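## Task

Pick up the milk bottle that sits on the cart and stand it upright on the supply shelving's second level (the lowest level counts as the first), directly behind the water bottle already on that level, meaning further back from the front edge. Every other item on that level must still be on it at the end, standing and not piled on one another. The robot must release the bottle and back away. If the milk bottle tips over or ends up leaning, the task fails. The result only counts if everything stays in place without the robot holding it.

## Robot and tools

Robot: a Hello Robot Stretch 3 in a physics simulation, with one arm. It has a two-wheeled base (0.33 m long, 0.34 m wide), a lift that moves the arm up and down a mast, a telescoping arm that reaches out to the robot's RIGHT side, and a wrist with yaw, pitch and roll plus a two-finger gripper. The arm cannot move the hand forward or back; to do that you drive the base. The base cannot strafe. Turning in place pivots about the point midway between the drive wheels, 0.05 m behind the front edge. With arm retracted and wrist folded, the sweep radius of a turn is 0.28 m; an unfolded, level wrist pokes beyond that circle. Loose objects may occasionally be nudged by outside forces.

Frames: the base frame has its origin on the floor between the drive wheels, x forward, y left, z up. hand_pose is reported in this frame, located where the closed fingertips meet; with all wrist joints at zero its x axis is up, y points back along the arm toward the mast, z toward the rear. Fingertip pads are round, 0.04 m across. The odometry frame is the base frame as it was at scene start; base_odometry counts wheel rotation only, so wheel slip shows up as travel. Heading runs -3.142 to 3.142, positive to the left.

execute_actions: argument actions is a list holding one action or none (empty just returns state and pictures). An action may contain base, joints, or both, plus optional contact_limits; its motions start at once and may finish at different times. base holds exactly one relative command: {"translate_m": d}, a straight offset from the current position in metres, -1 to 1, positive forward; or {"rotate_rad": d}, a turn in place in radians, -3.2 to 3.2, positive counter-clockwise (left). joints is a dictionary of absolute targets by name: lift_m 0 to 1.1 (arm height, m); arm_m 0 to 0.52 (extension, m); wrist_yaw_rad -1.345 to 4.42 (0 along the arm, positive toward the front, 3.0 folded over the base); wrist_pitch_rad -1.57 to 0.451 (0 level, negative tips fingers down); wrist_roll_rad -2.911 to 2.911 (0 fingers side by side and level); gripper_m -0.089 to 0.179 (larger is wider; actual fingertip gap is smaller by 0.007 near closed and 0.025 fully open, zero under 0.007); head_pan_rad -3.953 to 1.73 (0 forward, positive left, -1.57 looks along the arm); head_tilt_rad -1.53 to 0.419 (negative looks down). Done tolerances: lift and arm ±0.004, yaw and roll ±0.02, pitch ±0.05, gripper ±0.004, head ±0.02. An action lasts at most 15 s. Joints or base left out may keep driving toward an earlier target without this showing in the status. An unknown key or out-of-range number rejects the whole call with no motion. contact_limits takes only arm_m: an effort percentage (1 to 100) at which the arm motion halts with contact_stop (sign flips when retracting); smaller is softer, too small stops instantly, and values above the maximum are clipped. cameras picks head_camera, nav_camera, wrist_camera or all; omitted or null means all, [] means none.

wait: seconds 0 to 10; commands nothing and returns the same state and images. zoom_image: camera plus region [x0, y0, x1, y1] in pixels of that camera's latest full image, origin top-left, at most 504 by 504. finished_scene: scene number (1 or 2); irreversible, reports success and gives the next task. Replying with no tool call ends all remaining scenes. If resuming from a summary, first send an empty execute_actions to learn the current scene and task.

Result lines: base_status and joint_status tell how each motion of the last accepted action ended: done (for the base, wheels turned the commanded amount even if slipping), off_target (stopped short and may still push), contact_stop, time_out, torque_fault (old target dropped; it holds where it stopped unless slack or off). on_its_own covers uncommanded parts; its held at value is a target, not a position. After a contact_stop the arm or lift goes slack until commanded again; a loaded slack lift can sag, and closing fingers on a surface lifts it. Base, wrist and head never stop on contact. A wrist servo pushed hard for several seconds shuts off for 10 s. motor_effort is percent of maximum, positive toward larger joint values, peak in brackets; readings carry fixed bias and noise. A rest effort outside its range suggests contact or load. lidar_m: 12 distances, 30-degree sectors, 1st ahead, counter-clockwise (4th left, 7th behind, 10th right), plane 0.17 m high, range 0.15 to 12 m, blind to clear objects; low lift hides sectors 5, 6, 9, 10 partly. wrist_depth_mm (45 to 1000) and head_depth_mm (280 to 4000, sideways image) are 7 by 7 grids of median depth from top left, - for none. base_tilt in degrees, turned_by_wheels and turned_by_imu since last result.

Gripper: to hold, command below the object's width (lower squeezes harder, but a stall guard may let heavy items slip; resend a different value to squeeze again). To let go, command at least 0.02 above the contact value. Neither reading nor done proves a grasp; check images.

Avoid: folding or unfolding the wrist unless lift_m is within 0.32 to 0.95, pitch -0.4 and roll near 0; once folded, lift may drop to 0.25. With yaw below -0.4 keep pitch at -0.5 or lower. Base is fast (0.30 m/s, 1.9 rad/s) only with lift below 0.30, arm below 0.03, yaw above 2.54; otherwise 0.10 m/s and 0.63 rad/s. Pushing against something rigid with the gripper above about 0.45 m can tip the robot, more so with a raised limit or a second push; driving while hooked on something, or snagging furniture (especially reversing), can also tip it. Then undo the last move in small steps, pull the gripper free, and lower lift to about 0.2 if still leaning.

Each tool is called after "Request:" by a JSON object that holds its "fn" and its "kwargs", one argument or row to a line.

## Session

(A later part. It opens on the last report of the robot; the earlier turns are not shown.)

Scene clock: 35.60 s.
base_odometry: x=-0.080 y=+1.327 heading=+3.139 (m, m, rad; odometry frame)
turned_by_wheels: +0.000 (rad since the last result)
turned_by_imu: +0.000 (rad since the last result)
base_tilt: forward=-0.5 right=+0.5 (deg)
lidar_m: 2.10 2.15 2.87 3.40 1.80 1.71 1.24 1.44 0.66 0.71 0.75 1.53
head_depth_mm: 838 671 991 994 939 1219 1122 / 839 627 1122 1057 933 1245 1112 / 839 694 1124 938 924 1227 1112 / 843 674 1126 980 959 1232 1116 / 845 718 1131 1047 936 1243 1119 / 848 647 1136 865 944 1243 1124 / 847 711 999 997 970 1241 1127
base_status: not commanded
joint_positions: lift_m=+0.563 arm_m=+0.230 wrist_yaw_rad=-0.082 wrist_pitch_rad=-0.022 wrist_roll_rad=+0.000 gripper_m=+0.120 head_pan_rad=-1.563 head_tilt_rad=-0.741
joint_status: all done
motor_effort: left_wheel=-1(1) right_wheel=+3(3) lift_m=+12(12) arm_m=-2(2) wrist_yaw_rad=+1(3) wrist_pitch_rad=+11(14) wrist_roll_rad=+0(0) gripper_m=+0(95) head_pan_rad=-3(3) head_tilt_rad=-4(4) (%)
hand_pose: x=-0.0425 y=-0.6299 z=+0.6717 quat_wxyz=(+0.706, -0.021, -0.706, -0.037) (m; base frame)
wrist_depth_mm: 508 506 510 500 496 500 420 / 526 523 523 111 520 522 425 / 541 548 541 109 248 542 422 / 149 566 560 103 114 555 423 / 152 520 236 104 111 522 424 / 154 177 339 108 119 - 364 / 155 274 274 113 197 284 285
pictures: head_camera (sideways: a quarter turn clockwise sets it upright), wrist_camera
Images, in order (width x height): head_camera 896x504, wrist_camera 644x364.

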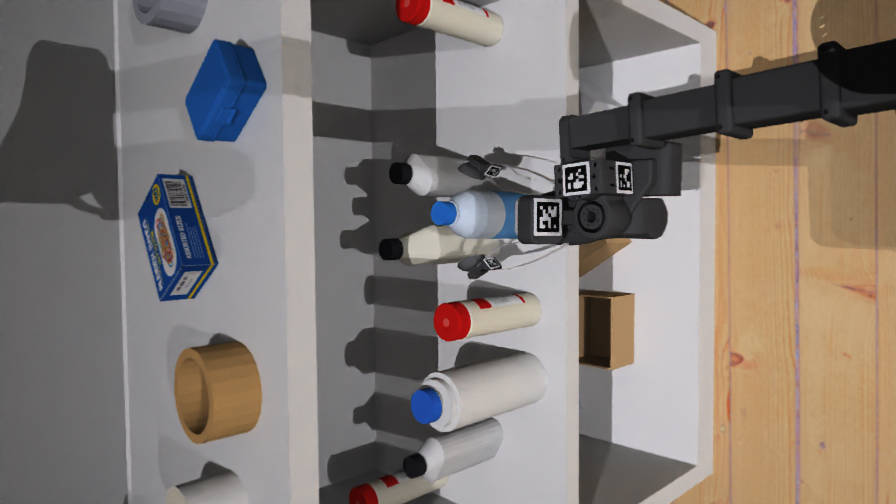

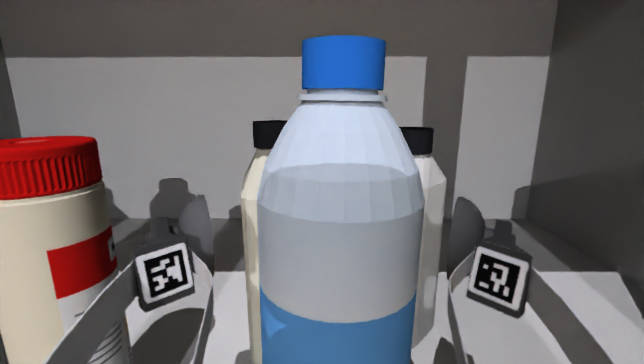

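Request:
{"fn": "execute_actions", "kwargs": {
  "actions": [
    {"joints":{"arm_m":0.0}}
  ],
  "cameras": []
}}

Request:
{"fn": "execute_actions", "kwargs": {
  "actions": [
    {"base":{"rotate_rad":-1.21},"joints":{"lift_m":0.36,"wrist_pitch_rad":-0.4,"wrist_yaw_rad":2.9,"gripper_m":0.03}}
  ],
  "cameras": []
}}

Request:
{"fn": "execute_actions", "kwargs": {
  "actions": [
    {"joints":{"lift_m":0.28}}
  ],
  "cameras": []
}}

Request:
{"fn": "execute_actions", "kwargs": {
  "actions": [
    {"base":{"translate_m":-1.0}}
  ],
  "cameras": []
}}

Request:
{"fn": "execute_actions", "kwargs": {
  "actions": [
    {"base":{"translate_m":-0.75}}
  ],
  "cameras": []
}}

Request:
{"fn": "execute_actions", "kwargs": {
  "actions": [
    {"base":{"rotate_rad":-0.37},"joints":{"lift_m":0.45,"head_tilt_rad":-0.6}}
  ],
  "cameras": []
}}

Request:
{"fn": "execute_actions", "kwargs": {
  "actions": [
    {"joints":{"lift_m":0.74,"wrist_yaw_rad":-0.08}}
  ],
  "cameras": []
}}

Request:
{"fn": "execute_actions", "kwargs": {
  "actions": [
    {"joints":{"wrist_pitch_rad":0,"gripper_m":0.13}}
  ],
  "cameras": ["head_camera","wrist_camera"]
}}

Scene clock: 38.90 s.
base_odometry: x=-0.080 y=+1.327 heading=+3.139 (m, m, rad; odometry frame)
turned_by_wheels: +0.000 (rad since the last result)
turned_by_imu: +0.000 (rad since the last result)
base_tilt: forward=-0.5 right=+0.5 (deg)
lidar_m: 2.10 2.15 2.87 3.41 1.81 1.71 1.24 1.44 0.66 0.71 0.75 1.53
head_depth_mm: 838 673 991 993 943 1216 1123 / 838 629 1123 1055 946 1222 1153 / 840 695 1126 947 936 1227 - / 844 674 1126 984 930 1234 1118 / 844 716 1131 1044 937 1239 1123 / 849 649 1136 866 940 1247 1124 / 848 711 1003 997 969 1244 1126
base_status: not commanded
joint_positions: lift_m=+0.563 arm_m=+0.000 wrist_yaw_rad=-0.082 wrist_pitch_rad=-0.021 wrist_roll_rad=+0.000 gripper_m=+0.120 head_pan_rad=-1.563 head_tilt_rad=-0.741
joint_status: all done
motor_effort: left_wheel=-1(1) right_wheel=+2(2) lift_m=+12(11) arm_m=-3(3) wrist_yaw_rad=+1(2) wrist_pitch_rad=+10(11) wrist_roll_rad=+0(0) gripper_m=+0(0) head_pan_rad=-2(3) head_tilt_rad=-4(4) (%)
hand_pose: x=-0.0424 y=-0.4001 z=+0.6719 quat_wxyz=(+0.706, -0.021, -0.706, -0.037) (m; base frame)
wrist_depth_mm: 618 715 712 727 718 623 406 / 616 759 748 753 747 607 408 / 453 374 778 342 766 618 411 / 462 383 682 351 801 620 409 / 477 389 479 361 514 474 411 / 368 389 370 360 369 - 370 / 575 843 920 901 904 576 374
pictures: none
No camera images: the call's "cameras" was empty. Leave "cameras" out to get every camera's image.

Scene clock: 41.80 s.
base_odometry: x=-0.080 y=+1.327 heading=+1.929 (m, m, rad; odometry frame)
turned_by_wheels: -1.210 (rad since the last result)
turned_by_imu: -1.221 (rad since the last result)
base_tilt: forward=-0.5 right=+0.4 (deg)
lidar_m: 0.79 0.75 2.10 2.11 2.25 3.41 2.07 1.80 1.24 1.68 0.66 0.71
head_depth_mm: 1346 1526 1465 1524 1482 1268 1107 / 1399 1584 1742 1646 1481 1267 1112 / 1445 1649 1922 1810 1489 1278 1117 / 1494 1716 2015 1811 1504 1279 1140 / 1556 1791 2083 1829 1506 1286 1128 / 1571 1732 1896 1821 1515 1295 1126 / 1382 1474 1575 1692 1522 1174 1109
base_status: done
joint_positions: lift_m=+0.361 arm_m=+0.000 wrist_yaw_rad=+2.897 wrist_pitch_rad=-0.415 wrist_roll_rad=+0.000 gripper_m=+0.030 head_pan_rad=-1.563 head_tilt_rad=-0.741
joint_status: all done
motor_effort: left_wheel=+3(5) right_wheel=-2(4) lift_m=+11(11) arm_m=-2(2) wrist_yaw_rad=+2(4) wrist_pitch_rad=+7(10) wrist_roll_rad=+0(0) gripper_m=+0(93) head_pan_rad=-2(2) head_tilt_rad=-4(4) (%)
hand_pose: x=+0.0333 y=+0.0729 z=+0.3741 quat_wxyz=(+0.229, +0.704, +0.060, +0.669) (m; base frame)
wrist_depth_mm: - - - - - - - / - - - - - - - / - - - - - - - / 851 - 855 828 837 832 840 / 699 670 720 694 696 696 675 / 592 592 - 579 566 586 588 / 504 526 - 524 513 502 506
pictures: none
No camera images: the call's "cameras" was empty. Leave "cameras" out to get every camera's image.

Scene clock: 43.37 s.
base_odometry: x=-0.080 y=+1.327 heading=+1.929 (m, m, rad; odometry frame)
turned_by_wheels: +0.000 (rad since the last result)
turned_by_imu: +0.000 (rad since the last result)
base_tilt: forward=-0.5 right=+0.4 (deg)
lidar_m: 0.79 0.75 2.10 2.13 2.25 3.40 2.07 1.80 1.24 1.68 0.66 0.71
head_depth_mm: 1344 1521 1462 1517 1482 1264 1109 / 1391 1585 1738 1640 1486 1269 1111 / 1447 1650 1920 1796 1494 1273 1110 / 1504 1715 2018 1809 1499 1280 1121 / 1557 1797 2060 1823 1507 1289 1123 / 1565 1741 1894 1832 1510 1294 1128 / 1378 1475 1571 1686 1521 1171 1110
base_status: not commanded
joint_positions: lift_m=+0.281 arm_m=+0.000 wrist_yaw_rad=+2.897 wrist_pitch_rad=-0.415 wrist_roll_rad=+0.000 gripper_m=+0.030 head_pan_rad=-1.563 head_tilt_rad=-0.741
joint_status: all done
motor_effort: left_wheel=+3(3) right_wheel=-2(2) lift_m=+11(16) arm_m=-2(2) wrist_yaw_rad=+3(2) wrist_pitch_rad=+7(7) wrist_roll_rad=+0(0) gripper_m=+0(0) head_pan_rad=-2(2) head_tilt_rad=-4(4) (%)
hand_pose: x=+0.0332 y=+0.0729 z=+0.2941 quat_wxyz=(+0.229, +0.704, +0.060, +0.669) (m; base frame)
wrist_depth_mm: - - - - - - - / - - - - - - - / 910 - 877 914 883 890 881 / 707 - 706 695 700 698 683 / 579 558 596 577 589 560 571 / 493 506 - 488 472 489 488 / - - - - 424 425 425
pictures: none
No camera images: the call's "cameras" was empty. Leave "cameras" out to get every camera's image.

Scene clock: 48.37 s.
base_odometry: x=+0.271 y=+0.391 heading=+1.929 (m, m, rad; odometry frame)
turned_by_wheels: +0.000 (rad since the last result)
turned_by_imu: -0.003 (rad since the last result)
base_tilt: forward=-0.7 right=+0.4 (deg)
lidar_m: 1.70 2.48 2.19 2.19 2.69 2.50 2.13 0.94 0.99 1.13 1.10 1.49
head_depth_mm: 1036 1171 1351 1586 1484 1267 1105 / 1076 1215 1408 1652 1489 1269 1110 / 1116 1270 1474 1707 1491 1282 1112 / 1153 1327 1551 1752 1504 1284 1123 / 1193 1384 1549 1676 1505 1288 1122 / 1246 1444 1509 1440 1513 1291 1125 / 1300 1524 1528 1516 1515 1292 1127
base_status: done
joint_positions: lift_m=+0.281 arm_m=+0.000 wrist_yaw_rad=+2.897 wrist_pitch_rad=-0.415 wrist_roll_rad=+0.000 gripper_m=+0.030 head_pan_rad=-1.563 head_tilt_rad=-0.741
joint_status: not commanded
motor_effort: left_wheel=+3(6) right_wheel=-1(6) lift_m=+11(11) arm_m=-2(2) wrist_yaw_rad=+2(3) wrist_pitch_rad=+7(7) wrist_roll_rad=+0(0) gripper_m=+0(0) head_pan_rad=-2(2) head_tilt_rad=-4(4) (%)
hand_pose: x=+0.0331 y=+0.0729 z=+0.2941 quat_wxyz=(+0.229, +0.704, +0.061, +0.669) (m; base frame)
wrist_depth_mm: - - - - - - - / - - - - - - - / 919 - 883 905 889 883 892 / 703 - 713 712 700 704 698 / 588 564 597 585 585 568 569 / 483 510 - 490 478 480 484 / - - - - 424 426 418
pictures: none
No camera images: the call's "cameras" was empty. Leave "cameras" out to get every camera's image.

Scene clock: 52.63 s.
base_odometry: x=+0.535 y=-0.312 heading=+1.930 (m, m, rad; odometry frame)
turned_by_wheels: +0.000 (rad since the last result)
turned_by_imu: -0.002 (rad since the last result)
base_tilt: forward=-0.6 right=+0.4 (deg)
lidar_m: 2.21 3.03 2.45 2.52 1.94 1.88 1.67 1.10 0.58 0.59 1.26 1.50
head_depth_mm: 807 912 976 848 1006 1218 1107 / 833 948 1028 876 1052 1202 1112 / 864 986 1057 910 1092 1225 1116 / 896 1027 1141 940 1134 1260 1122 / 930 1072 1269 1523 1477 1288 1120 / 966 1125 1337 1653 1515 1294 1125 / 1009 1179 1417 1715 1521 1295 1132
base_status: done
joint_positions: lift_m=+0.281 arm_m=+0.000 wrist_yaw_rad=+2.897 wrist_pitch_rad=-0.415 wrist_roll_rad=+0.000 gripper_m=+0.030 head_pan_rad=-1.563 head_tilt_rad=-0.741
joint_status: not commanded
motor_effort: left_wheel=+3(7) right_wheel=-2(7) lift_m=+11(11) arm_m=-2(2) wrist_yaw_rad=+2(2) wrist_pitch_rad=+7(7) wrist_roll_rad=+0(0) gripper_m=+0(0) head_pan_rad=-2(3) head_tilt_rad=-4(4) (%)
hand_pose: x=+0.0331 y=+0.0729 z=+0.2941 quat_wxyz=(+0.229, +0.704, +0.061, +0.669) (m; base frame)
wrist_depth_mm: - - - - - - - / - - - - - - - / 907 - 894 895 881 903 903 / 707 - 699 712 705 701 678 / 578 561 592 578 583 579 565 / 491 504 - 485 477 492 485 / - - - - 423 425 423
pictures: none
No camera images: the call's "cameras" was empty. Leave "cameras" out to get every camera's image.

Scene clock: 55.00 s.
base_odometry: x=+0.535 y=-0.312 heading=+1.560 (m, m, rad; odometry frame)
turned_by_wheels: -0.370 (rad since the last result)
turned_by_imu: -0.372 (rad since the last result)
base_tilt: forward=-0.6 right=+0.5 (deg)
lidar_m: 2.21 2.44 2.85 2.45 2.50 1.88 2.08 1.39 1.04 0.58 0.61 1.45
head_depth_mm: 816 918 1037 1200 1416 1358 1158 / 818 913 1039 1198 1411 1368 1162 / 819 913 1037 1039 873 1144 1139 / 817 912 1035 921 909 1152 1149 / 816 910 1034 1030 912 1044 1150 / 813 910 1031 1047 890 1021 1157 / 812 907 1027 1160 864 1361 1189
base_status: done
joint_positions: lift_m=+0.449 arm_m=+0.000 wrist_yaw_rad=+2.897 wrist_pitch_rad=-0.415 wrist_roll_rad=+0.000 gripper_m=+0.030 head_pan_rad=-1.563 head_tilt_rad=-0.605
joint_status: all done
motor_effort: left_wheel=+3(9) right_wheel=-2(6) lift_m=+40(43) arm_m=-2(2) wrist_yaw_rad=+2(1) wrist_pitch_rad=+7(7) wrist_roll_rad=+0(0) gripper_m=+0(0) head_pan_rad=-2(2) head_tilt_rad=+3(17) (%)
hand_pose: x=+0.0331 y=+0.0729 z=+0.4626 quat_wxyz=(+0.229, +0.704, +0.061, +0.669) (m; base frame)
wrist_depth_mm: - - - - - - - / - - - - - - - / - - - - - - - / 987 - - 996 - 979 - / 824 795 876 804 838 813 808 / 701 706 - 686 666 693 685 / 607 605 598 619 591 607 610
pictures: none
No camera images: the call's "cameras" was empty. Leave "cameras" out to get every camera's image.

Scene clock: 58.47 s.
base_odometry: x=+0.535 y=-0.312 heading=+1.560 (m, m, rad; odometry frame)
turned_by_wheels: +0.000 (rad since the last result)
turned_by_imu: +0.000 (rad since the last result)
base_tilt: forward=-0.6 right=+0.5 (deg)
lidar_m: 2.21 2.45 2.85 2.45 2.49 1.88 2.09 1.39 1.04 0.58 0.61 1.44
head_depth_mm: 819 918 1041 1196 1421 1360 1197 / 818 917 1039 1194 1418 1364 1198 / 816 913 1037 1036 874 1005 - / 815 912 1037 921 905 1037 1148 / 815 910 1031 1030 912 1046 1152 / 814 910 1029 1049 889 1023 1157 / 813 909 1032 1161 864 1370 1188
base_status: not commanded
joint_positions: lift_m=+0.739 arm_m=+0.000 wrist_yaw_rad=-0.077 wrist_pitch_rad=-0.415 wrist_roll_rad=+0.000 gripper_m=+0.030 head_pan_rad=-1.563 head_tilt_rad=-0.605
joint_status: all done
motor_effort: left_wheel=+3(3) right_wheel=-2(2) lift_m=+41(39) arm_m=-2(2) wrist_yaw_rad=-4(4) wrist_pitch_rad=+7(7) wrist_roll_rad=+0(0) gripper_m=+0(0) head_pan_rad=-2(2) head_tilt_rad=+3(3) (%)
hand_pose: x=-0.0387 y=-0.3693 z=+0.7526 quat_wxyz=(+0.686, +0.119, -0.697, -0.172) (m; base frame)
wrist_depth_mm: 691 667 688 627 714 720 733 / 499 576 615 532 762 797 789 / 365 367 369 368 845 897 853 / 905 908 792 800 958 978 988 / - 672 671 672 - - - / - 546 574 599 - - - / 915 878 770 785 916 926 897
pictures: none
No camera images: the call's "cameras" was empty. Leave "cameras" out to get every camera's image.

Scene clock: 59.97 s.
base_odometry: x=+0.535 y=-0.312 heading=+1.560 (m, m, rad; odometry frame)
turned_by_wheels: +0.000 (rad since the last result)
turned_by_imu: +0.000 (rad since the last result)
base_tilt: forward=-0.5 right=+0.5 (deg)
lidar_m: 2.21 2.45 2.85 2.44 2.49 1.87 2.09 1.40 1.04 0.58 0.61 1.44
head_depth_mm: 818 916 1038 1203 1419 1359 1194 / 818 916 1040 1200 1420 1359 1190 / 818 913 1037 1039 874 1005 - / 817 915 1036 920 904 1157 1147 / 815 910 1035 1021 911 1047 1150 / 812 909 1029 1050 890 1018 1161 / 813 909 1029 1160 866 1364 1185
base_status: not commanded
joint_positions: lift_m=+0.739 arm_m=+0.000 wrist_yaw_rad=-0.077 wrist_pitch_rad=-0.022 wrist_roll_rad=+0.000 gripper_m=+0.130 head_pan_rad=-1.563 head_tilt_rad=-0.605
joint_status: all done
motor_effort: left_wheel=+3(3) right_wheel=-2(2) lift_m=+40(40) arm_m=-2(2) wrist_yaw_rad=-3(3) wrist_pitch_rad=+11(11) wrist_roll_rad=+0(0) gripper_m=+0(94) head_pan_rad=-3(2) head_tilt_rad=+3(3) (%)
hand_pose: x=-0.0410 y=-0.4001 z=+0.8483 quat_wxyz=(+0.707, -0.019, -0.707, -0.035) (m; base frame)
wrist_depth_mm: 702 693 719 726 718 722 738 / 715 747 750 735 747 760 752 / 748 751 767 767 766 775 775 / 787 771 764 693 796 813 800 / 820 595 613 560 839 855 847 / 371 - 376 375 867 - 888 / 389 716 712 727 910 896 893
pictures: head_camera (sideways: a quarter turn clockwise sets it upright), wrist_camera
Images, in order (width x height): head_camera 896x504, wrist_camera 644x364.

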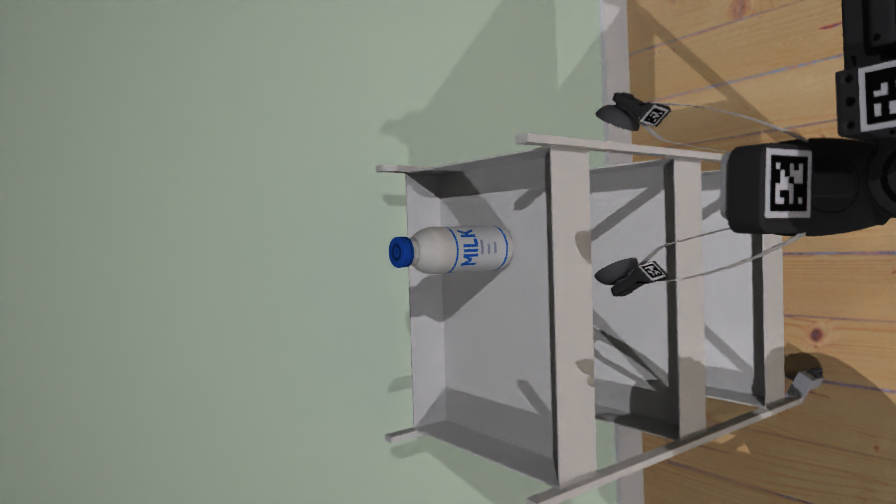

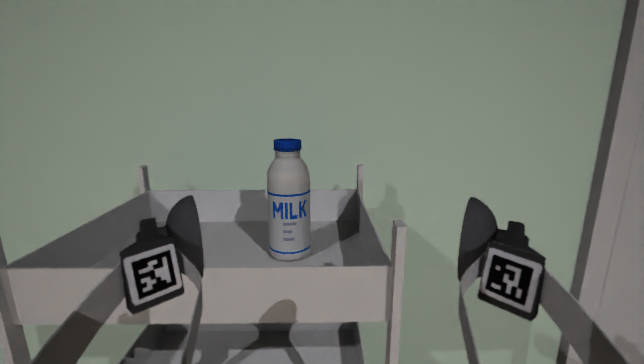

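Request:
{"fn": "execute_actions", "kwargs": {
  "actions": [
    {"base":{"translate_m":0.055},"joints":{"arm_m":0.27,"lift_m":0.69}}
  ],
  "cameras": ["head_camera","wrist_camera"]
}}

Scene clock: 63.37 s.
base_odometry: x=+0.535 y=-0.257 heading=+1.560 (m, m, rad; odometry frame)
turned_by_wheels: +0.000 (rad since the last result)
turned_by_imu: +0.000 (rad since the last result)
base_tilt: forward=-0.6 right=+0.5 (deg)
lidar_m: 2.15 2.39 2.85 2.45 2.55 1.92 2.14 1.39 0.60 0.58 0.61 1.45
head_depth_mm: 819 916 1038 1198 1424 1391 - / 818 915 1041 1150 897 1014 1140 / 816 914 1036 985 - 1175 1141 / 818 913 1034 1032 907 1154 1147 / 815 911 1034 1028 913 1155 1156 / 814 912 1033 1052 887 1153 1158 / 813 910 1029 1191 1399 1401 1187
base_status: done
joint_positions: lift_m=+0.691 arm_m=+0.270 wrist_yaw_rad=-0.078 wrist_pitch_rad=-0.021 wrist_roll_rad=+0.000 gripper_m=+0.130 head_pan_rad=-1.563 head_tilt_rad=-0.605
joint_status: all done
motor_effort: left_wheel=+3(6) right_wheel=-2(2) lift_m=+11(40) arm_m=+3(3) wrist_yaw_rad=-2(4) wrist_pitch_rad=+10(11) wrist_roll_rad=+0(0) gripper_m=+0(0) head_pan_rad=-3(2) head_tilt_rad=+3(3) (%)
hand_pose: x=-0.0413 y=-0.6696 z=+0.8001 quat_wxyz=(+0.707, -0.020, -0.707, -0.035) (m; base frame)
wrist_depth_mm: 450 455 459 460 464 469 473 / 468 475 477 476 479 484 489 / 486 486 493 488 496 499 514 / 492 504 505 223 516 522 525 / 398 414 424 228 419 539 548 / 347 - 366 238 348 - 570 / 291 286 283 249 284 250 603
pictures: head_camera (sideways: a quarter turn clockwise sets it upright), wrist_camera
Images, in order (width x height): head_camera 896x504, wrist_camera 644x364.

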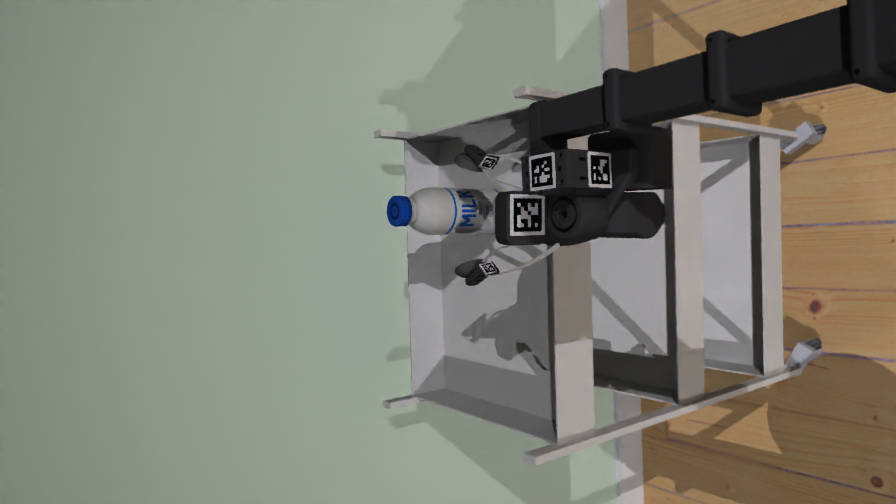

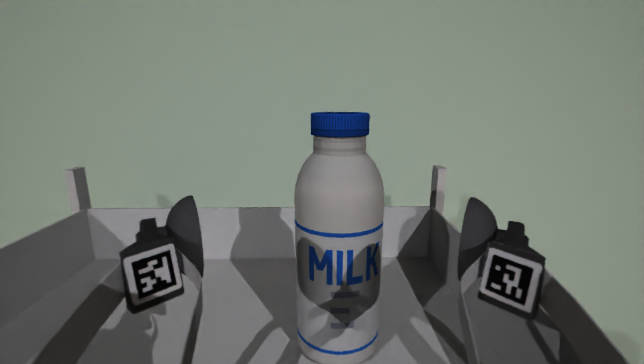

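Request:
{"fn": "execute_actions", "kwargs": {
  "actions": [
    {"base":{"translate_m":-0.012},"joints":{"arm_m":0.38,"lift_m":0.675},"contact_limits":{"arm_m":15}}
  ],
  "cameras": ["head_camera","wrist_camera"]
}}

Scene clock: 65.50 s.
base_odometry: x=+0.535 y=-0.269 heading=+1.560 (m, m, rad; odometry frame)
turned_by_wheels: +0.000 (rad since the last result)
turned_by_imu: +0.000 (rad since the last result)
base_tilt: forward=-0.6 right=+0.4 (deg)
lidar_m: 2.17 2.40 2.85 2.45 2.55 1.91 2.12 1.39 0.59 0.58 0.61 1.44
head_depth_mm: 819 917 1040 1203 1423 1370 - / 818 915 1039 1175 1384 1162 1140 / 817 913 1035 1040 1089 1147 1144 / 815 913 1032 1013 1068 1152 1150 / 815 913 1033 1027 915 1154 1150 / 814 911 1032 1027 889 1048 1157 / 813 910 1029 1188 1332 1401 1186
base_status: done
joint_positions: lift_m=+0.676 arm_m=+0.380 wrist_yaw_rad=-0.078 wrist_pitch_rad=-0.021 wrist_roll_rad=+0.000 gripper_m=+0.130 head_pan_rad=-1.563 head_tilt_rad=-0.605
joint_status: all done
motor_effort: left_wheel=+3(3) right_wheel=-2(6) lift_m=+10(8) arm_m=+3(6) wrist_yaw_rad=-2(2) wrist_pitch_rad=+10(10) wrist_roll_rad=+0(0) gripper_m=+0(0) head_pan_rad=-2(2) head_tilt_rad=+3(3) (%)
contact_limits: arm_m 15 (drawing in: default 22, maximum 37; extending or still: default 32, maximum 51)
hand_pose: x=-0.0413 y=-0.7796 z=+0.7851 quat_wxyz=(+0.707, -0.020, -0.707, -0.035) (m; base frame)
wrist_depth_mm: 350 349 356 354 357 363 365 / 360 364 365 360 366 376 376 / 374 376 382 112 384 387 396 / 387 391 391 111 396 402 408 / 306 401 305 107 123 419 425 / 310 - 310 109 133 - 447 / 268 262 263 114 241 234 460
pictures: head_camera (sideways: a quarter turn clockwise sets it upright), wrist_camera
Images, in order (width x height): head_camera 896x504, wrist_camera 644x364.

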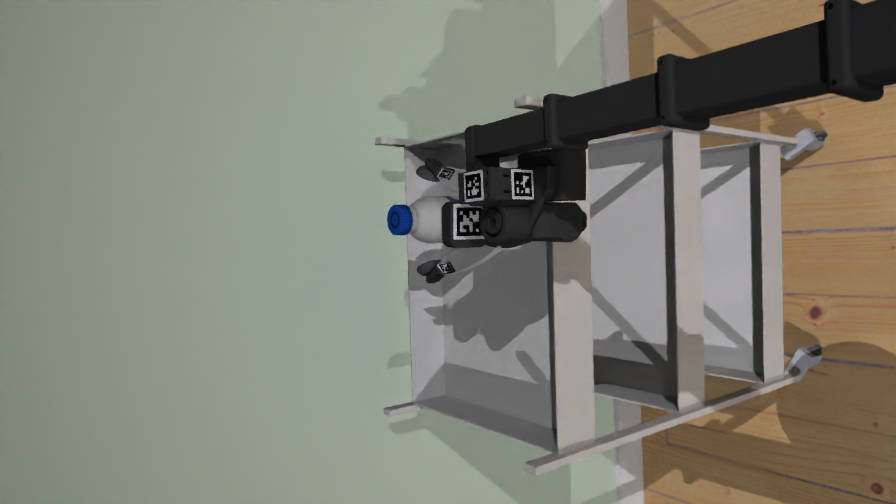

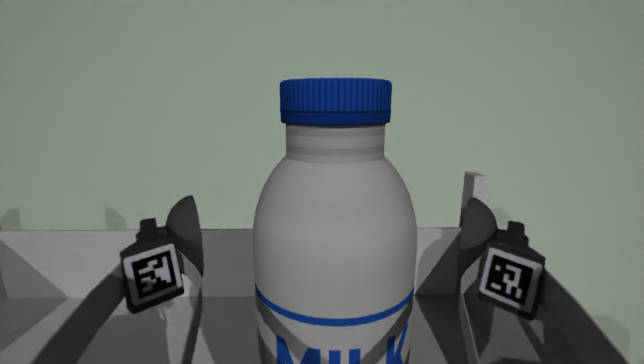

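Request:
{"fn": "execute_actions", "kwargs": {
  "actions": [
    {"joints":{"arm_m":0.372,"lift_m":0.665}}
  ],
  "cameras": []
}}

Request:
{"fn": "execute_actions", "kwargs": {
  "actions": [
    {"joints":{"gripper_m":0.028}}
  ],
  "cameras": ["wrist_camera"]
}}

Request:
{"fn": "execute_actions", "kwargs": {
  "actions": [
    {"joints":{"lift_m":0.79}}
  ],
  "cameras": ["wrist_camera"]
}}

Scene clock: 66.40 s.
base_odometry: x=+0.535 y=-0.269 heading=+1.560 (m, m, rad; odometry frame)
turned_by_wheels: +0.000 (rad since the last result)
turned_by_imu: +0.000 (rad since the last result)
base_tilt: forward=-0.6 right=+0.5 (deg)
lidar_m: 2.16 2.40 2.86 2.45 2.55 1.92 2.13 1.39 0.59 0.58 0.61 1.45
head_depth_mm: 818 915 1038 1201 1422 1379 1209 / 819 917 1037 1173 1380 1160 1139 / 817 917 1040 1027 1061 1150 1143 / 817 913 1035 1012 1065 1151 1151 / 814 911 1035 1027 912 1154 1154 / 813 908 1032 1028 890 1048 1155 / 812 908 1031 1186 1333 1401 1188
base_status: not commanded
joint_positions: lift_m=+0.666 arm_m=+0.372 wrist_yaw_rad=-0.078 wrist_pitch_rad=-0.013 wrist_roll_rad=+0.000 gripper_m=+0.130 head_pan_rad=-1.563 head_tilt_rad=-0.605
joint_status: all done
motor_effort: left_wheel=+3(3) right_wheel=-1(2) lift_m=+9(10) arm_m=-3(2) wrist_yaw_rad=-2(1) wrist_pitch_rad=+6(10) wrist_roll_rad=+0(0) gripper_m=+0(0) head_pan_rad=-2(2) head_tilt_rad=+3(3) (%)
hand_pose: x=-0.0413 y=-0.7724 z=+0.7771 quat_wxyz=(+0.707, -0.023, -0.706, -0.032) (m; base frame)
wrist_depth_mm: 355 358 362 364 366 368 375 / 368 369 373 114 374 381 382 / 380 382 386 119 390 399 404 / 390 397 401 113 403 410 420 / 311 311 311 113 311 423 431 / 316 - 307 118 292 - 449 / 256 253 250 122 230 231 466
pictures: none
No camera images: the call's "cameras" was empty. Leave "cameras" out to get every camera's image.

Scene clock: 67.97 s.
base_odometry: x=+0.535 y=-0.269 heading=+1.560 (m, m, rad; odometry frame)
turned_by_wheels: +0.000 (rad since the last result)
turned_by_imu: +0.000 (rad since the last result)
base_tilt: forward=-0.5 right=+0.5 (deg)
lidar_m: 2.17 2.41 2.85 2.45 2.55 1.92 2.12 1.39 0.59 0.58 0.61 1.44
head_depth_mm: 818 917 1042 1202 1419 1378 1207 / 819 914 1042 1173 1381 1161 1141 / 816 913 1036 1026 1065 1148 1141 / 815 912 1035 1009 1066 1150 1148 / 814 912 1035 1026 912 1156 1154 / 814 911 1036 1027 891 1047 1154 / 812 907 1032 1188 1335 1404 1187
base_status: not commanded
joint_positions: lift_m=+0.666 arm_m=+0.372 wrist_yaw_rad=-0.080 wrist_pitch_rad=-0.012 wrist_roll_rad=+0.000 gripper_m=+0.029 head_pan_rad=-1.563 head_tilt_rad=-0.605
joint_status: all done
motor_effort: left_wheel=+3(3) right_wheel=-1(2) lift_m=+10(10) arm_m=-3(3) wrist_yaw_rad=+0(2) wrist_pitch_rad=+6(8) wrist_roll_rad=+0(0) gripper_m=-23(100) head_pan_rad=-2(2) head_tilt_rad=+3(3) (%)
hand_pose: x=-0.0420 y=-0.7724 z=+0.7772 quat_wxyz=(+0.707, -0.024, -0.706, -0.033) (m; base frame)
wrist_depth_mm: 355 357 363 367 366 374 373 / 366 371 370 109 381 387 386 / 383 380 383 114 390 395 404 / 396 395 399 109 402 410 418 / 310 311 123 108 113 425 435 / 314 314 211 112 119 219 448 / 252 252 240 116 236 243 182
pictures: wrist_camera
Images, in order (width x height): wrist_camera 644x364.

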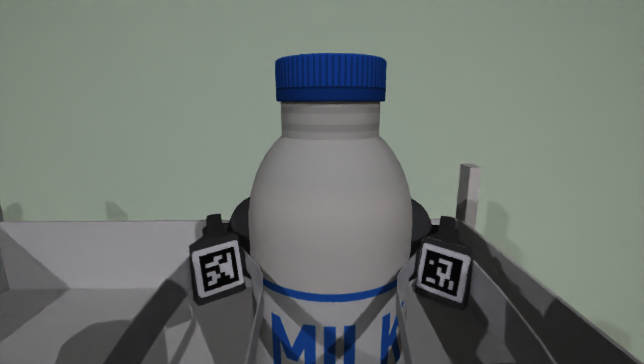

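Scene clock: 69.93 s.
base_odometry: x=+0.535 y=-0.269 heading=+1.560 (m, m, rad; odometry frame)
turned_by_wheels: +0.000 (rad since the last result)
turned_by_imu: +0.000 (rad since the last result)
base_tilt: forward=-0.6 right=+0.5 (deg)
lidar_m: 2.16 2.40 2.85 2.46 2.55 1.91 2.13 1.39 0.59 0.58 0.61 1.44
head_depth_mm: 817 916 1039 1198 1375 - 1122 / 817 913 1036 - 883 1310 1153 / 816 917 1016 - 899 1150 1143 / 816 913 1015 1027 906 1156 1147 / 816 915 1033 1028 912 1156 1156 / 813 910 1033 1029 891 1045 1157 / 811 908 1027 1186 1331 1400 1189
base_status: not commanded
joint_positions: lift_m=+0.789 arm_m=+0.372 wrist_yaw_rad=-0.080 wrist_pitch_rad=-0.062 wrist_roll_rad=+0.000 gripper_m=+0.029 head_pan_rad=-1.563 head_tilt_rad=-0.605
joint_status: all done
motor_effort: left_wheel=+2(3) right_wheel=-1(1) lift_m=+43(45) arm_m=-3(3) wrist_yaw_rad=+0(0) wrist_pitch_rad=+29(32) wrist_roll_rad=+0(0) gripper_m=-23(23) head_pan_rad=-3(2) head_tilt_rad=+3(3) (%)
hand_pose: x=-0.0418 y=-0.7707 z=+0.8880 quat_wxyz=(+0.706, -0.006, -0.707, -0.050) (m; base frame)
wrist_depth_mm: 348 356 356 358 362 367 370 / 365 371 369 107 378 382 386 / 383 379 384 113 394 396 405 / 397 403 403 109 407 419 421 / 416 423 122 107 114 437 444 / 433 436 290 112 119 460 462 / 344 347 348 117 332 481 487
pictures: wrist_camera
Images, in order (width x height): wrist_camera 644x364.

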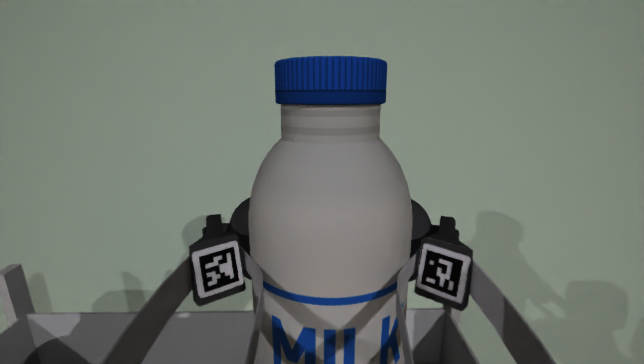

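Request:
{"fn": "execute_actions", "kwargs": {
  "actions": [
    {"joints":{"arm_m":0.0}}
  ],
  "cameras": []
}}

Request:
{"fn": "execute_actions", "kwargs": {
  "actions": [
    {"base":{"rotate_rad":0.271},"joints":{"lift_m":0.29,"wrist_yaw_rad":2.58}}
  ],
  "cameras": ["wrist_camera"]
}}

Request:
{"fn": "execute_actions", "kwargs": {
  "actions": [
    {"base":{"translate_m":1.0}}
  ],
  "cameras": []
}}

Request:
{"fn": "execute_actions", "kwargs": {
  "actions": [
    {"base":{"translate_m":0.652}}
  ],
  "cameras": []
}}

Request:
{"fn": "execute_actions", "kwargs": {
  "actions": [
    {"base":{"rotate_rad":1.31},"joints":{"lift_m":0.59,"wrist_yaw_rad":-0.08,"head_tilt_rad":-0.75}}
  ],
  "cameras": ["head_camera","wrist_camera"]
}}

Scene clock: 74.03 s.
base_odometry: x=+0.535 y=-0.269 heading=+1.560 (m, m, rad; odometry frame)
turned_by_wheels: +0.000 (rad since the last result)
turned_by_imu: +0.000 (rad since the last result)
base_tilt: forward=-0.6 right=+0.4 (deg)
lidar_m: 2.17 2.41 2.86 2.45 2.55 1.91 2.12 1.39 0.59 0.58 0.61 1.44
head_depth_mm: 822 917 1039 1198 1420 1357 1231 / 818 914 1040 1171 1317 1335 - / 818 915 1039 1026 474 507 - / 816 911 1035 1023 878 1153 1145 / 817 912 1034 1027 912 1158 1152 / 814 912 1032 1030 891 1044 1159 / 814 912 1033 1187 1333 1395 1181
base_status: not commanded
joint_positions: lift_m=+0.789 arm_m=+0.000 wrist_yaw_rad=-0.080 wrist_pitch_rad=-0.062 wrist_roll_rad=+0.000 gripper_m=+0.029 head_pan_rad=-1.563 head_tilt_rad=-0.605
joint_status: all done
motor_effort: left_wheel=+3(3) right_wheel=-2(2) lift_m=+44(44) arm_m=-3(3) wrist_yaw_rad=+0(1) wrist_pitch_rad=+30(30) wrist_roll_rad=+1(0) gripper_m=-23(23) head_pan_rad=-3(2) head_tilt_rad=+3(3) (%)
hand_pose: x=-0.0418 y=-0.3987 z=+0.8879 quat_wxyz=(+0.706, -0.006, -0.707, -0.050) (m; base frame)
wrist_depth_mm: 699 705 702 707 702 725 735 / 711 735 734 107 746 748 758 / 758 751 764 113 761 787 779 / 782 767 805 109 797 824 827 / 826 634 122 107 114 848 851 / 406 498 258 112 119 906 894 / 652 401 401 117 404 978 925
pictures: none
No camera images: the call's "cameras" was empty. Leave "cameras" out to get every camera's image.

Scene clock: 79.40 s.
base_odometry: x=+0.535 y=-0.269 heading=+1.831 (m, m, rad; odometry frame)
turned_by_wheels: +0.271 (rad since the last result)
turned_by_imu: +0.273 (rad since the last result)
base_tilt: forward=-0.6 right=+0.5 (deg)
lidar_m: 2.17 3.11 2.45 2.53 2.08 1.92 1.91 1.16 0.58 0.58 1.18 1.46
head_depth_mm: 785 873 984 989 835 990 1110 / 806 895 1012 1007 866 1027 1116 / 825 924 1044 1037 902 1099 1143 / 848 950 1073 1045 1065 1160 1172 / 871 979 1114 1278 1522 1349 1175 / 895 1008 1155 1349 1581 1392 1180 / 922 1043 1201 1409 1618 1397 1189
base_status: done
joint_positions: lift_m=+0.291 arm_m=+0.000 wrist_yaw_rad=+2.577 wrist_pitch_rad=-0.063 wrist_roll_rad=+0.000 gripper_m=+0.029 head_pan_rad=-1.563 head_tilt_rad=-0.605
joint_status: all done
motor_effort: left_wheel=-1(6) right_wheel=+2(6) lift_m=+15(44) arm_m=-2(2) wrist_yaw_rad=+2(8) wrist_pitch_rad=+30(30) wrist_roll_rad=+0(0) gripper_m=-24(23) head_pan_rad=-3(2) head_tilt_rad=+3(3) (%)
hand_pose: x=+0.1146 y=+0.0696 z=+0.3892 quat_wxyz=(+0.218, +0.685, -0.175, +0.673) (m; base frame)
wrist_depth_mm: - - - - - - - / - - - 107 - - - / - - - 113 - - - / - - - 108 - - - / - - 123 108 113 - - / 808 797 422 111 119 825 815 / 630 631 608 117 594 637 629
pictures: wrist_camera
Images, in order (width x height): wrist_camera 644x364.

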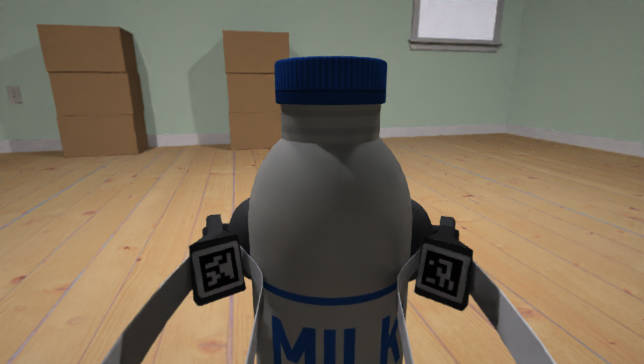

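Scene clock: 84.40 s.
base_odometry: x=+0.278 y=+0.698 heading=+1.831 (m, m, rad; odometry frame)
turned_by_wheels: +0.000 (rad since the last result)
turned_by_imu: +0.002 (rad since the last result)
base_tilt: forward=-0.5 right=+0.5 (deg)
lidar_m: 1.34 1.47 2.48 2.23 2.79 2.80 2.47 1.10 1.29 0.94 1.02 1.18
head_depth_mm: 1010 1123 1263 1440 1594 1357 1157 / 1037 1153 1306 1488 1633 1364 1168 / 1063 1192 1342 1550 1665 1372 1165 / 1093 1226 1392 1519 1574 1375 1173 / 1123 1264 1438 1406 1319 1385 1178 / 1155 1301 1488 1417 1392 1382 1179 / 1185 1342 1548 1751 1609 1398 1185
base_status: done
joint_positions: lift_m=+0.291 arm_m=+0.000 wrist_yaw_rad=+2.578 wrist_pitch_rad=-0.063 wrist_roll_rad=+0.000 gripper_m=+0.029 head_pan_rad=-1.563 head_tilt_rad=-0.605
joint_status: not commanded
motor_effort: left_wheel=-1(6) right_wheel=+2(7) lift_m=+15(14) arm_m=-2(2) wrist_yaw_rad=+1(3) wrist_pitch_rad=+30(30) wrist_roll_rad=+0(1) gripper_m=-23(23) head_pan_rad=-3(3) head_tilt_rad=+3(3) (%)
hand_pose: x=+0.1144 y=+0.0698 z=+0.3892 quat_wxyz=(+0.218, +0.685, -0.175, +0.673) (m; base frame)
wrist_depth_mm: - - - - - - - / - - - 107 - - - / - - - 113 - - - / - - - 109 - - - / - - 123 107 114 - - / 811 805 425 112 119 833 802 / 621 641 609 117 593 631 629
pictures: none
No camera images: the call's "cameras" was empty. Leave "cameras" out to get every camera's image.

Scene clock: 88.23 s.
base_odometry: x=+0.111 y=+1.328 heading=+1.831 (m, m, rad; odometry frame)
turned_by_wheels: +0.000 (rad since the last result)
turned_by_imu: +0.001 (rad since the last result)
base_tilt: forward=-0.6 right=+0.5 (deg)
lidar_m: 0.74 0.88 2.19 2.30 2.33 3.41 2.02 1.68 1.05 1.05 1.19 0.58
head_depth_mm: 1160 1285 1456 1362 1353 1360 1159 / 1188 1321 1493 1374 1412 1364 1161 / 1225 1367 1539 1724 1566 1370 1165 / 1252 1400 1601 1847 1676 1379 1167 / 1287 1444 1652 1911 1676 1388 1177 / 1325 1485 1713 1958 1693 1391 1184 / 1365 1531 1691 1793 1698 1403 1185
base_status: done
joint_positions: lift_m=+0.291 arm_m=+0.000 wrist_yaw_rad=+2.579 wrist_pitch_rad=-0.063 wrist_roll_rad=+0.000 gripper_m=+0.029 head_pan_rad=-1.563 head_tilt_rad=-0.605
joint_status: not commanded
motor_effort: left_wheel=-1(5) right_wheel=+3(8) lift_m=+15(15) arm_m=-2(2) wrist_yaw_rad=+0(1) wrist_pitch_rad=+30(30) wrist_roll_rad=+0(0) gripper_m=-23(23) head_pan_rad=-2(3) head_tilt_rad=+3(3) (%)
hand_pose: x=+0.1144 y=+0.0698 z=+0.3892 quat_wxyz=(+0.218, +0.685, -0.175, +0.673) (m; base frame)
wrist_depth_mm: - - - - - 781 513 / - - - 107 - 823 857 / - - - 113 - 840 908 / - - - 109 889 915 914 / - - 123 107 114 910 731 / 797 806 425 112 119 697 621 / 638 640 612 117 592 613 542
pictures: none
No camera images: the call's "cameras" was empty. Leave "cameras" out to get every camera's image.

Scene clock: 91.80 s.
base_odometry: x=+0.111 y=+1.328 heading=+3.140 (m, m, rad; odometry frame)
turned_by_wheels: +1.310 (rad since the last result)
turned_by_imu: +1.320 (rad since the last result)
base_tilt: forward=-0.5 right=+0.5 (deg)
lidar_m: 2.29 2.30 3.01 3.41 1.69 1.08 1.05 1.43 0.58 0.71 0.74 0.88
head_depth_mm: 524 526 603 1349 1479 1267 1131 / 804 677 685 853 922 1221 1162 / 834 670 1117 1032 903 1202 - / 836 727 1115 1068 931 1232 1118 / 837 731 609 975 960 1235 1120 / 841 682 615 1019 967 1242 1126 / 842 713 618 1081 942 1252 1129
base_status: done
joint_positions: lift_m=+0.589 arm_m=+0.000 wrist_yaw_rad=-0.078 wrist_pitch_rad=-0.064 wrist_roll_rad=+0.000 gripper_m=+0.029 head_pan_rad=-1.563 head_tilt_rad=-0.741
joint_status: all done
motor_effort: left_wheel=-1(7) right_wheel=+2(6) lift_m=+44(47) arm_m=-3(2) wrist_yaw_rad=-2(6) wrist_pitch_rad=+30(31) wrist_roll_rad=+0(0) gripper_m=-23(23) head_pan_rad=-2(2) head_tilt_rad=-4(20) (%)
hand_pose: x=-0.0412 y=-0.3986 z=+0.6875 quat_wxyz=(+0.706, -0.005, -0.707, -0.050) (m; base frame)
wrist_depth_mm: 728 714 713 711 546 289 751 / 739 751 738 107 480 297 782 / 756 342 747 113 424 313 818 / 384 345 478 109 379 346 848 / 404 366 123 107 114 344 896 / 384 369 247 111 119 924 953 / 822 923 751 117 373 969 969
pictures: head_camera (sideways: a quarter turn clockwise sets it upright), wrist_camera
Images, in order (width x height): head_camera 896x504, wrist_camera 644x364.

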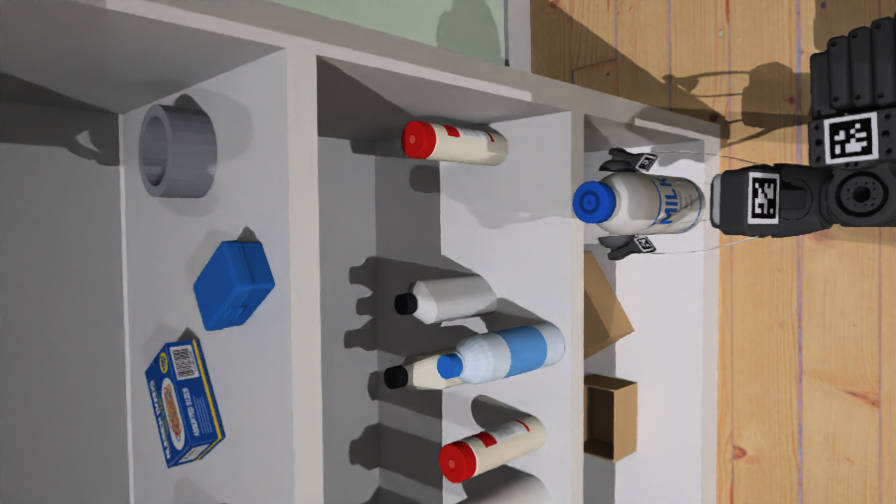

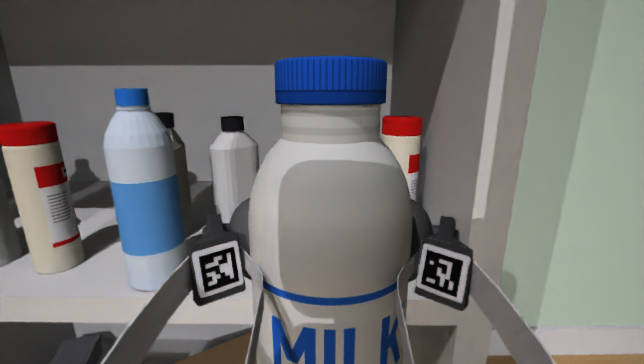

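Request:
{"fn": "execute_actions", "kwargs": {
  "actions": [
    {"base":{"translate_m":0.011},"joints":{"arm_m":0.27}}
  ],
  "cameras": ["head_camera","wrist_camera"]
}}

Request:
{"fn": "execute_actions", "kwargs": {
  "actions": [
    {"joints":{"arm_m":0.37,"lift_m":0.57}}
  ],
  "cameras": ["head_camera","wrist_camera"]
}}

Request:
{"fn": "execute_actions", "kwargs": {
  "actions": [
    {"joints":{"lift_m":0.55}}
  ],
  "cameras": []
}}

Scene clock: 95.17 s.
base_odometry: x=+0.100 y=+1.328 heading=+3.140 (m, m, rad; odometry frame)
turned_by_wheels: +0.000 (rad since the last result)
turned_by_imu: -0.001 (rad since the last result)
base_tilt: forward=-0.6 right=+0.5 (deg)
lidar_m: 2.28 2.30 2.99 3.42 1.69 1.09 1.06 1.44 0.58 0.71 0.76 0.87
head_depth_mm: 558 562 591 1310 1479 1265 1117 / 803 668 731 863 893 - 1092 / 833 675 1109 1029 - 1227 1119 / 837 727 1118 999 957 1232 1119 / 839 700 610 971 933 1236 1124 / 838 679 614 1019 965 1244 1130 / 840 716 619 1057 944 1249 1128
base_status: done
joint_positions: lift_m=+0.589 arm_m=+0.270 wrist_yaw_rad=-0.078 wrist_pitch_rad=-0.064 wrist_roll_rad=+0.000 gripper_m=+0.029 head_pan_rad=-1.563 head_tilt_rad=-0.741
joint_status: all done
motor_effort: left_wheel=-1(2) right_wheel=+2(6) lift_m=+44(44) arm_m=+3(3) wrist_yaw_rad=-2(2) wrist_pitch_rad=+31(31) wrist_roll_rad=+0(0) gripper_m=-23(23) head_pan_rad=-2(2) head_tilt_rad=-4(4) (%)
hand_pose: x=-0.0413 y=-0.6681 z=+0.6875 quat_wxyz=(+0.706, -0.005, -0.707, -0.050) (m; base frame)
wrist_depth_mm: 456 456 466 453 455 312 206 / 477 475 476 107 468 312 206 / 491 498 496 112 491 310 205 / 254 213 510 109 444 186 165 / 239 204 122 107 113 187 171 / 236 211 181 112 119 183 180 / 233 228 250 117 282 205 190
pictures: head_camera (sideways: a quarter turn clockwise sets it upright), wrist_camera
Images, in order (width x height): head_camera 896x504, wrist_camera 644x364.

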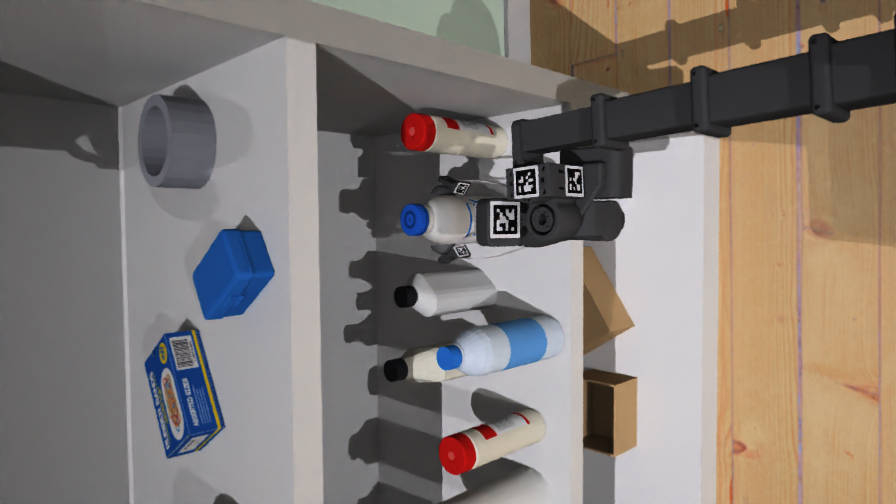

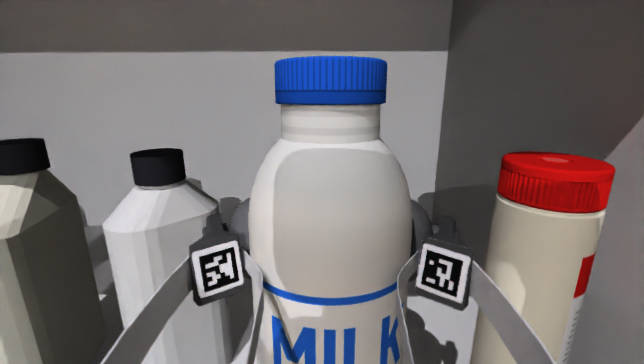

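Scene clock: 97.13 s.
base_odometry: x=+0.100 y=+1.328 heading=+3.140 (m, m, rad; odometry frame)
turned_by_wheels: +0.000 (rad since the last result)
turned_by_imu: +0.000 (rad since the last result)
base_tilt: forward=-0.6 right=+0.5 (deg)
lidar_m: 2.28 2.30 2.98 3.41 1.69 1.09 1.06 1.43 0.58 0.71 0.76 0.87
head_depth_mm: 557 561 591 1310 1479 1267 1117 / 801 668 731 857 917 1273 1094 / 835 674 1116 1089 1304 1227 1117 / 838 729 1116 991 1128 1237 1119 / 836 700 609 971 933 1237 1122 / 839 680 614 1019 964 1243 1128 / 842 714 619 1056 942 1247 1132
base_status: not commanded
joint_positions: lift_m=+0.571 arm_m=+0.370 wrist_yaw_rad=-0.078 wrist_pitch_rad=-0.063 wrist_roll_rad=+0.000 gripper_m=+0.029 head_pan_rad=-1.563 head_tilt_rad=-0.741
joint_status: all done
motor_effort: left_wheel=-1(1) right_wheel=+3(2) lift_m=+15(42) arm_m=+3(4) wrist_yaw_rad=-2(2) wrist_pitch_rad=+30(30) wrist_roll_rad=+0(0) gripper_m=-23(23) head_pan_rad=-2(3) head_tilt_rad=-4(4) (%)
hand_pose: x=-0.0413 y=-0.7681 z=+0.6690 quat_wxyz=(+0.706, -0.005, -0.707, -0.050) (m; base frame)
wrist_depth_mm: 365 363 363 363 360 323 212 / 383 378 382 107 376 322 213 / 396 395 394 112 392 322 213 / 117 415 410 108 405 323 212 / 115 137 122 107 114 320 212 / 113 127 222 112 119 299 212 / 116 140 262 117 258 264 211
pictures: head_camera (sideways: a quarter turn clockwise sets it upright), wrist_camera
Images, in order (width x height): head_camera 896x504, wrist_camera 644x364.

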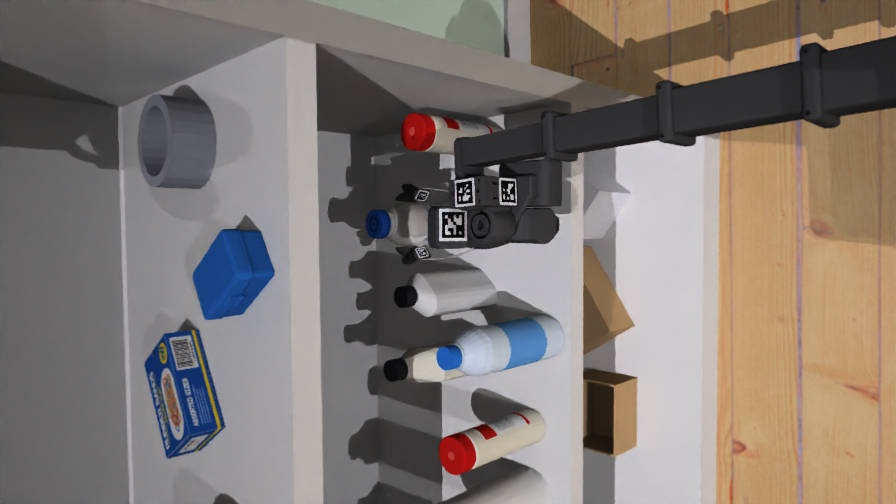

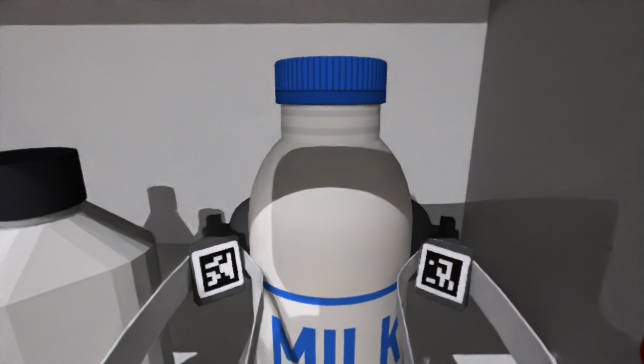

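Scene clock: 98.07 s.
base_odometry: x=+0.100 y=+1.328 heading=+3.140 (m, m, rad; odometry frame)
turned_by_wheels: +0.000 (rad since the last result)
turned_by_imu: +0.000 (rad since the last result)
base_tilt: forward=-0.6 right=+0.5 (deg)
lidar_m: 2.28 2.30 2.99 3.42 1.69 1.09 1.06 1.44 0.58 0.71 0.76 0.87
head_depth_mm: 558 562 591 1312 1472 1265 1107 / 803 669 731 860 916 1256 1095 / 831 673 1118 1094 1301 1226 1112 / 833 725 1118 983 1297 1228 1120 / 837 700 610 969 937 1235 1123 / 839 679 615 1018 964 1246 1127 / 840 713 620 1053 944 1249 1125
base_status: not commanded
joint_positions: lift_m=+0.551 arm_m=+0.370 wrist_yaw_rad=-0.078 wrist_pitch_rad=-0.059 wrist_roll_rad=+0.000 gripper_m=+0.029 head_pan_rad=-1.563 head_tilt_rad=-0.741
joint_status: all done
motor_effort: left_wheel=-1(1) right_wheel=+3(3) lift_m=+14(15) arm_m=+3(4) wrist_yaw_rad=-2(3) wrist_pitch_rad=+28(30) wrist_roll_rad=+0(0) gripper_m=-23(23) head_pan_rad=-2(2) head_tilt_rad=-4(4) (%)
hand_pose: x=-0.0413 y=-0.7683 z=+0.6502 quat_wxyz=(+0.706, -0.007, -0.707, -0.049) (m; base frame)
wrist_depth_mm: 366 364 363 362 362 323 212 / 380 383 378 107 375 323 212 / 118 396 393 113 391 324 212 / 113 408 412 108 401 322 212 / 110 128 123 107 114 324 212 / 113 126 208 111 119 282 212 / 115 140 239 117 232 248 211
pictures: none
No camera images: the call's "cameras" was empty. Leave "cameras" out to get every camera's image.


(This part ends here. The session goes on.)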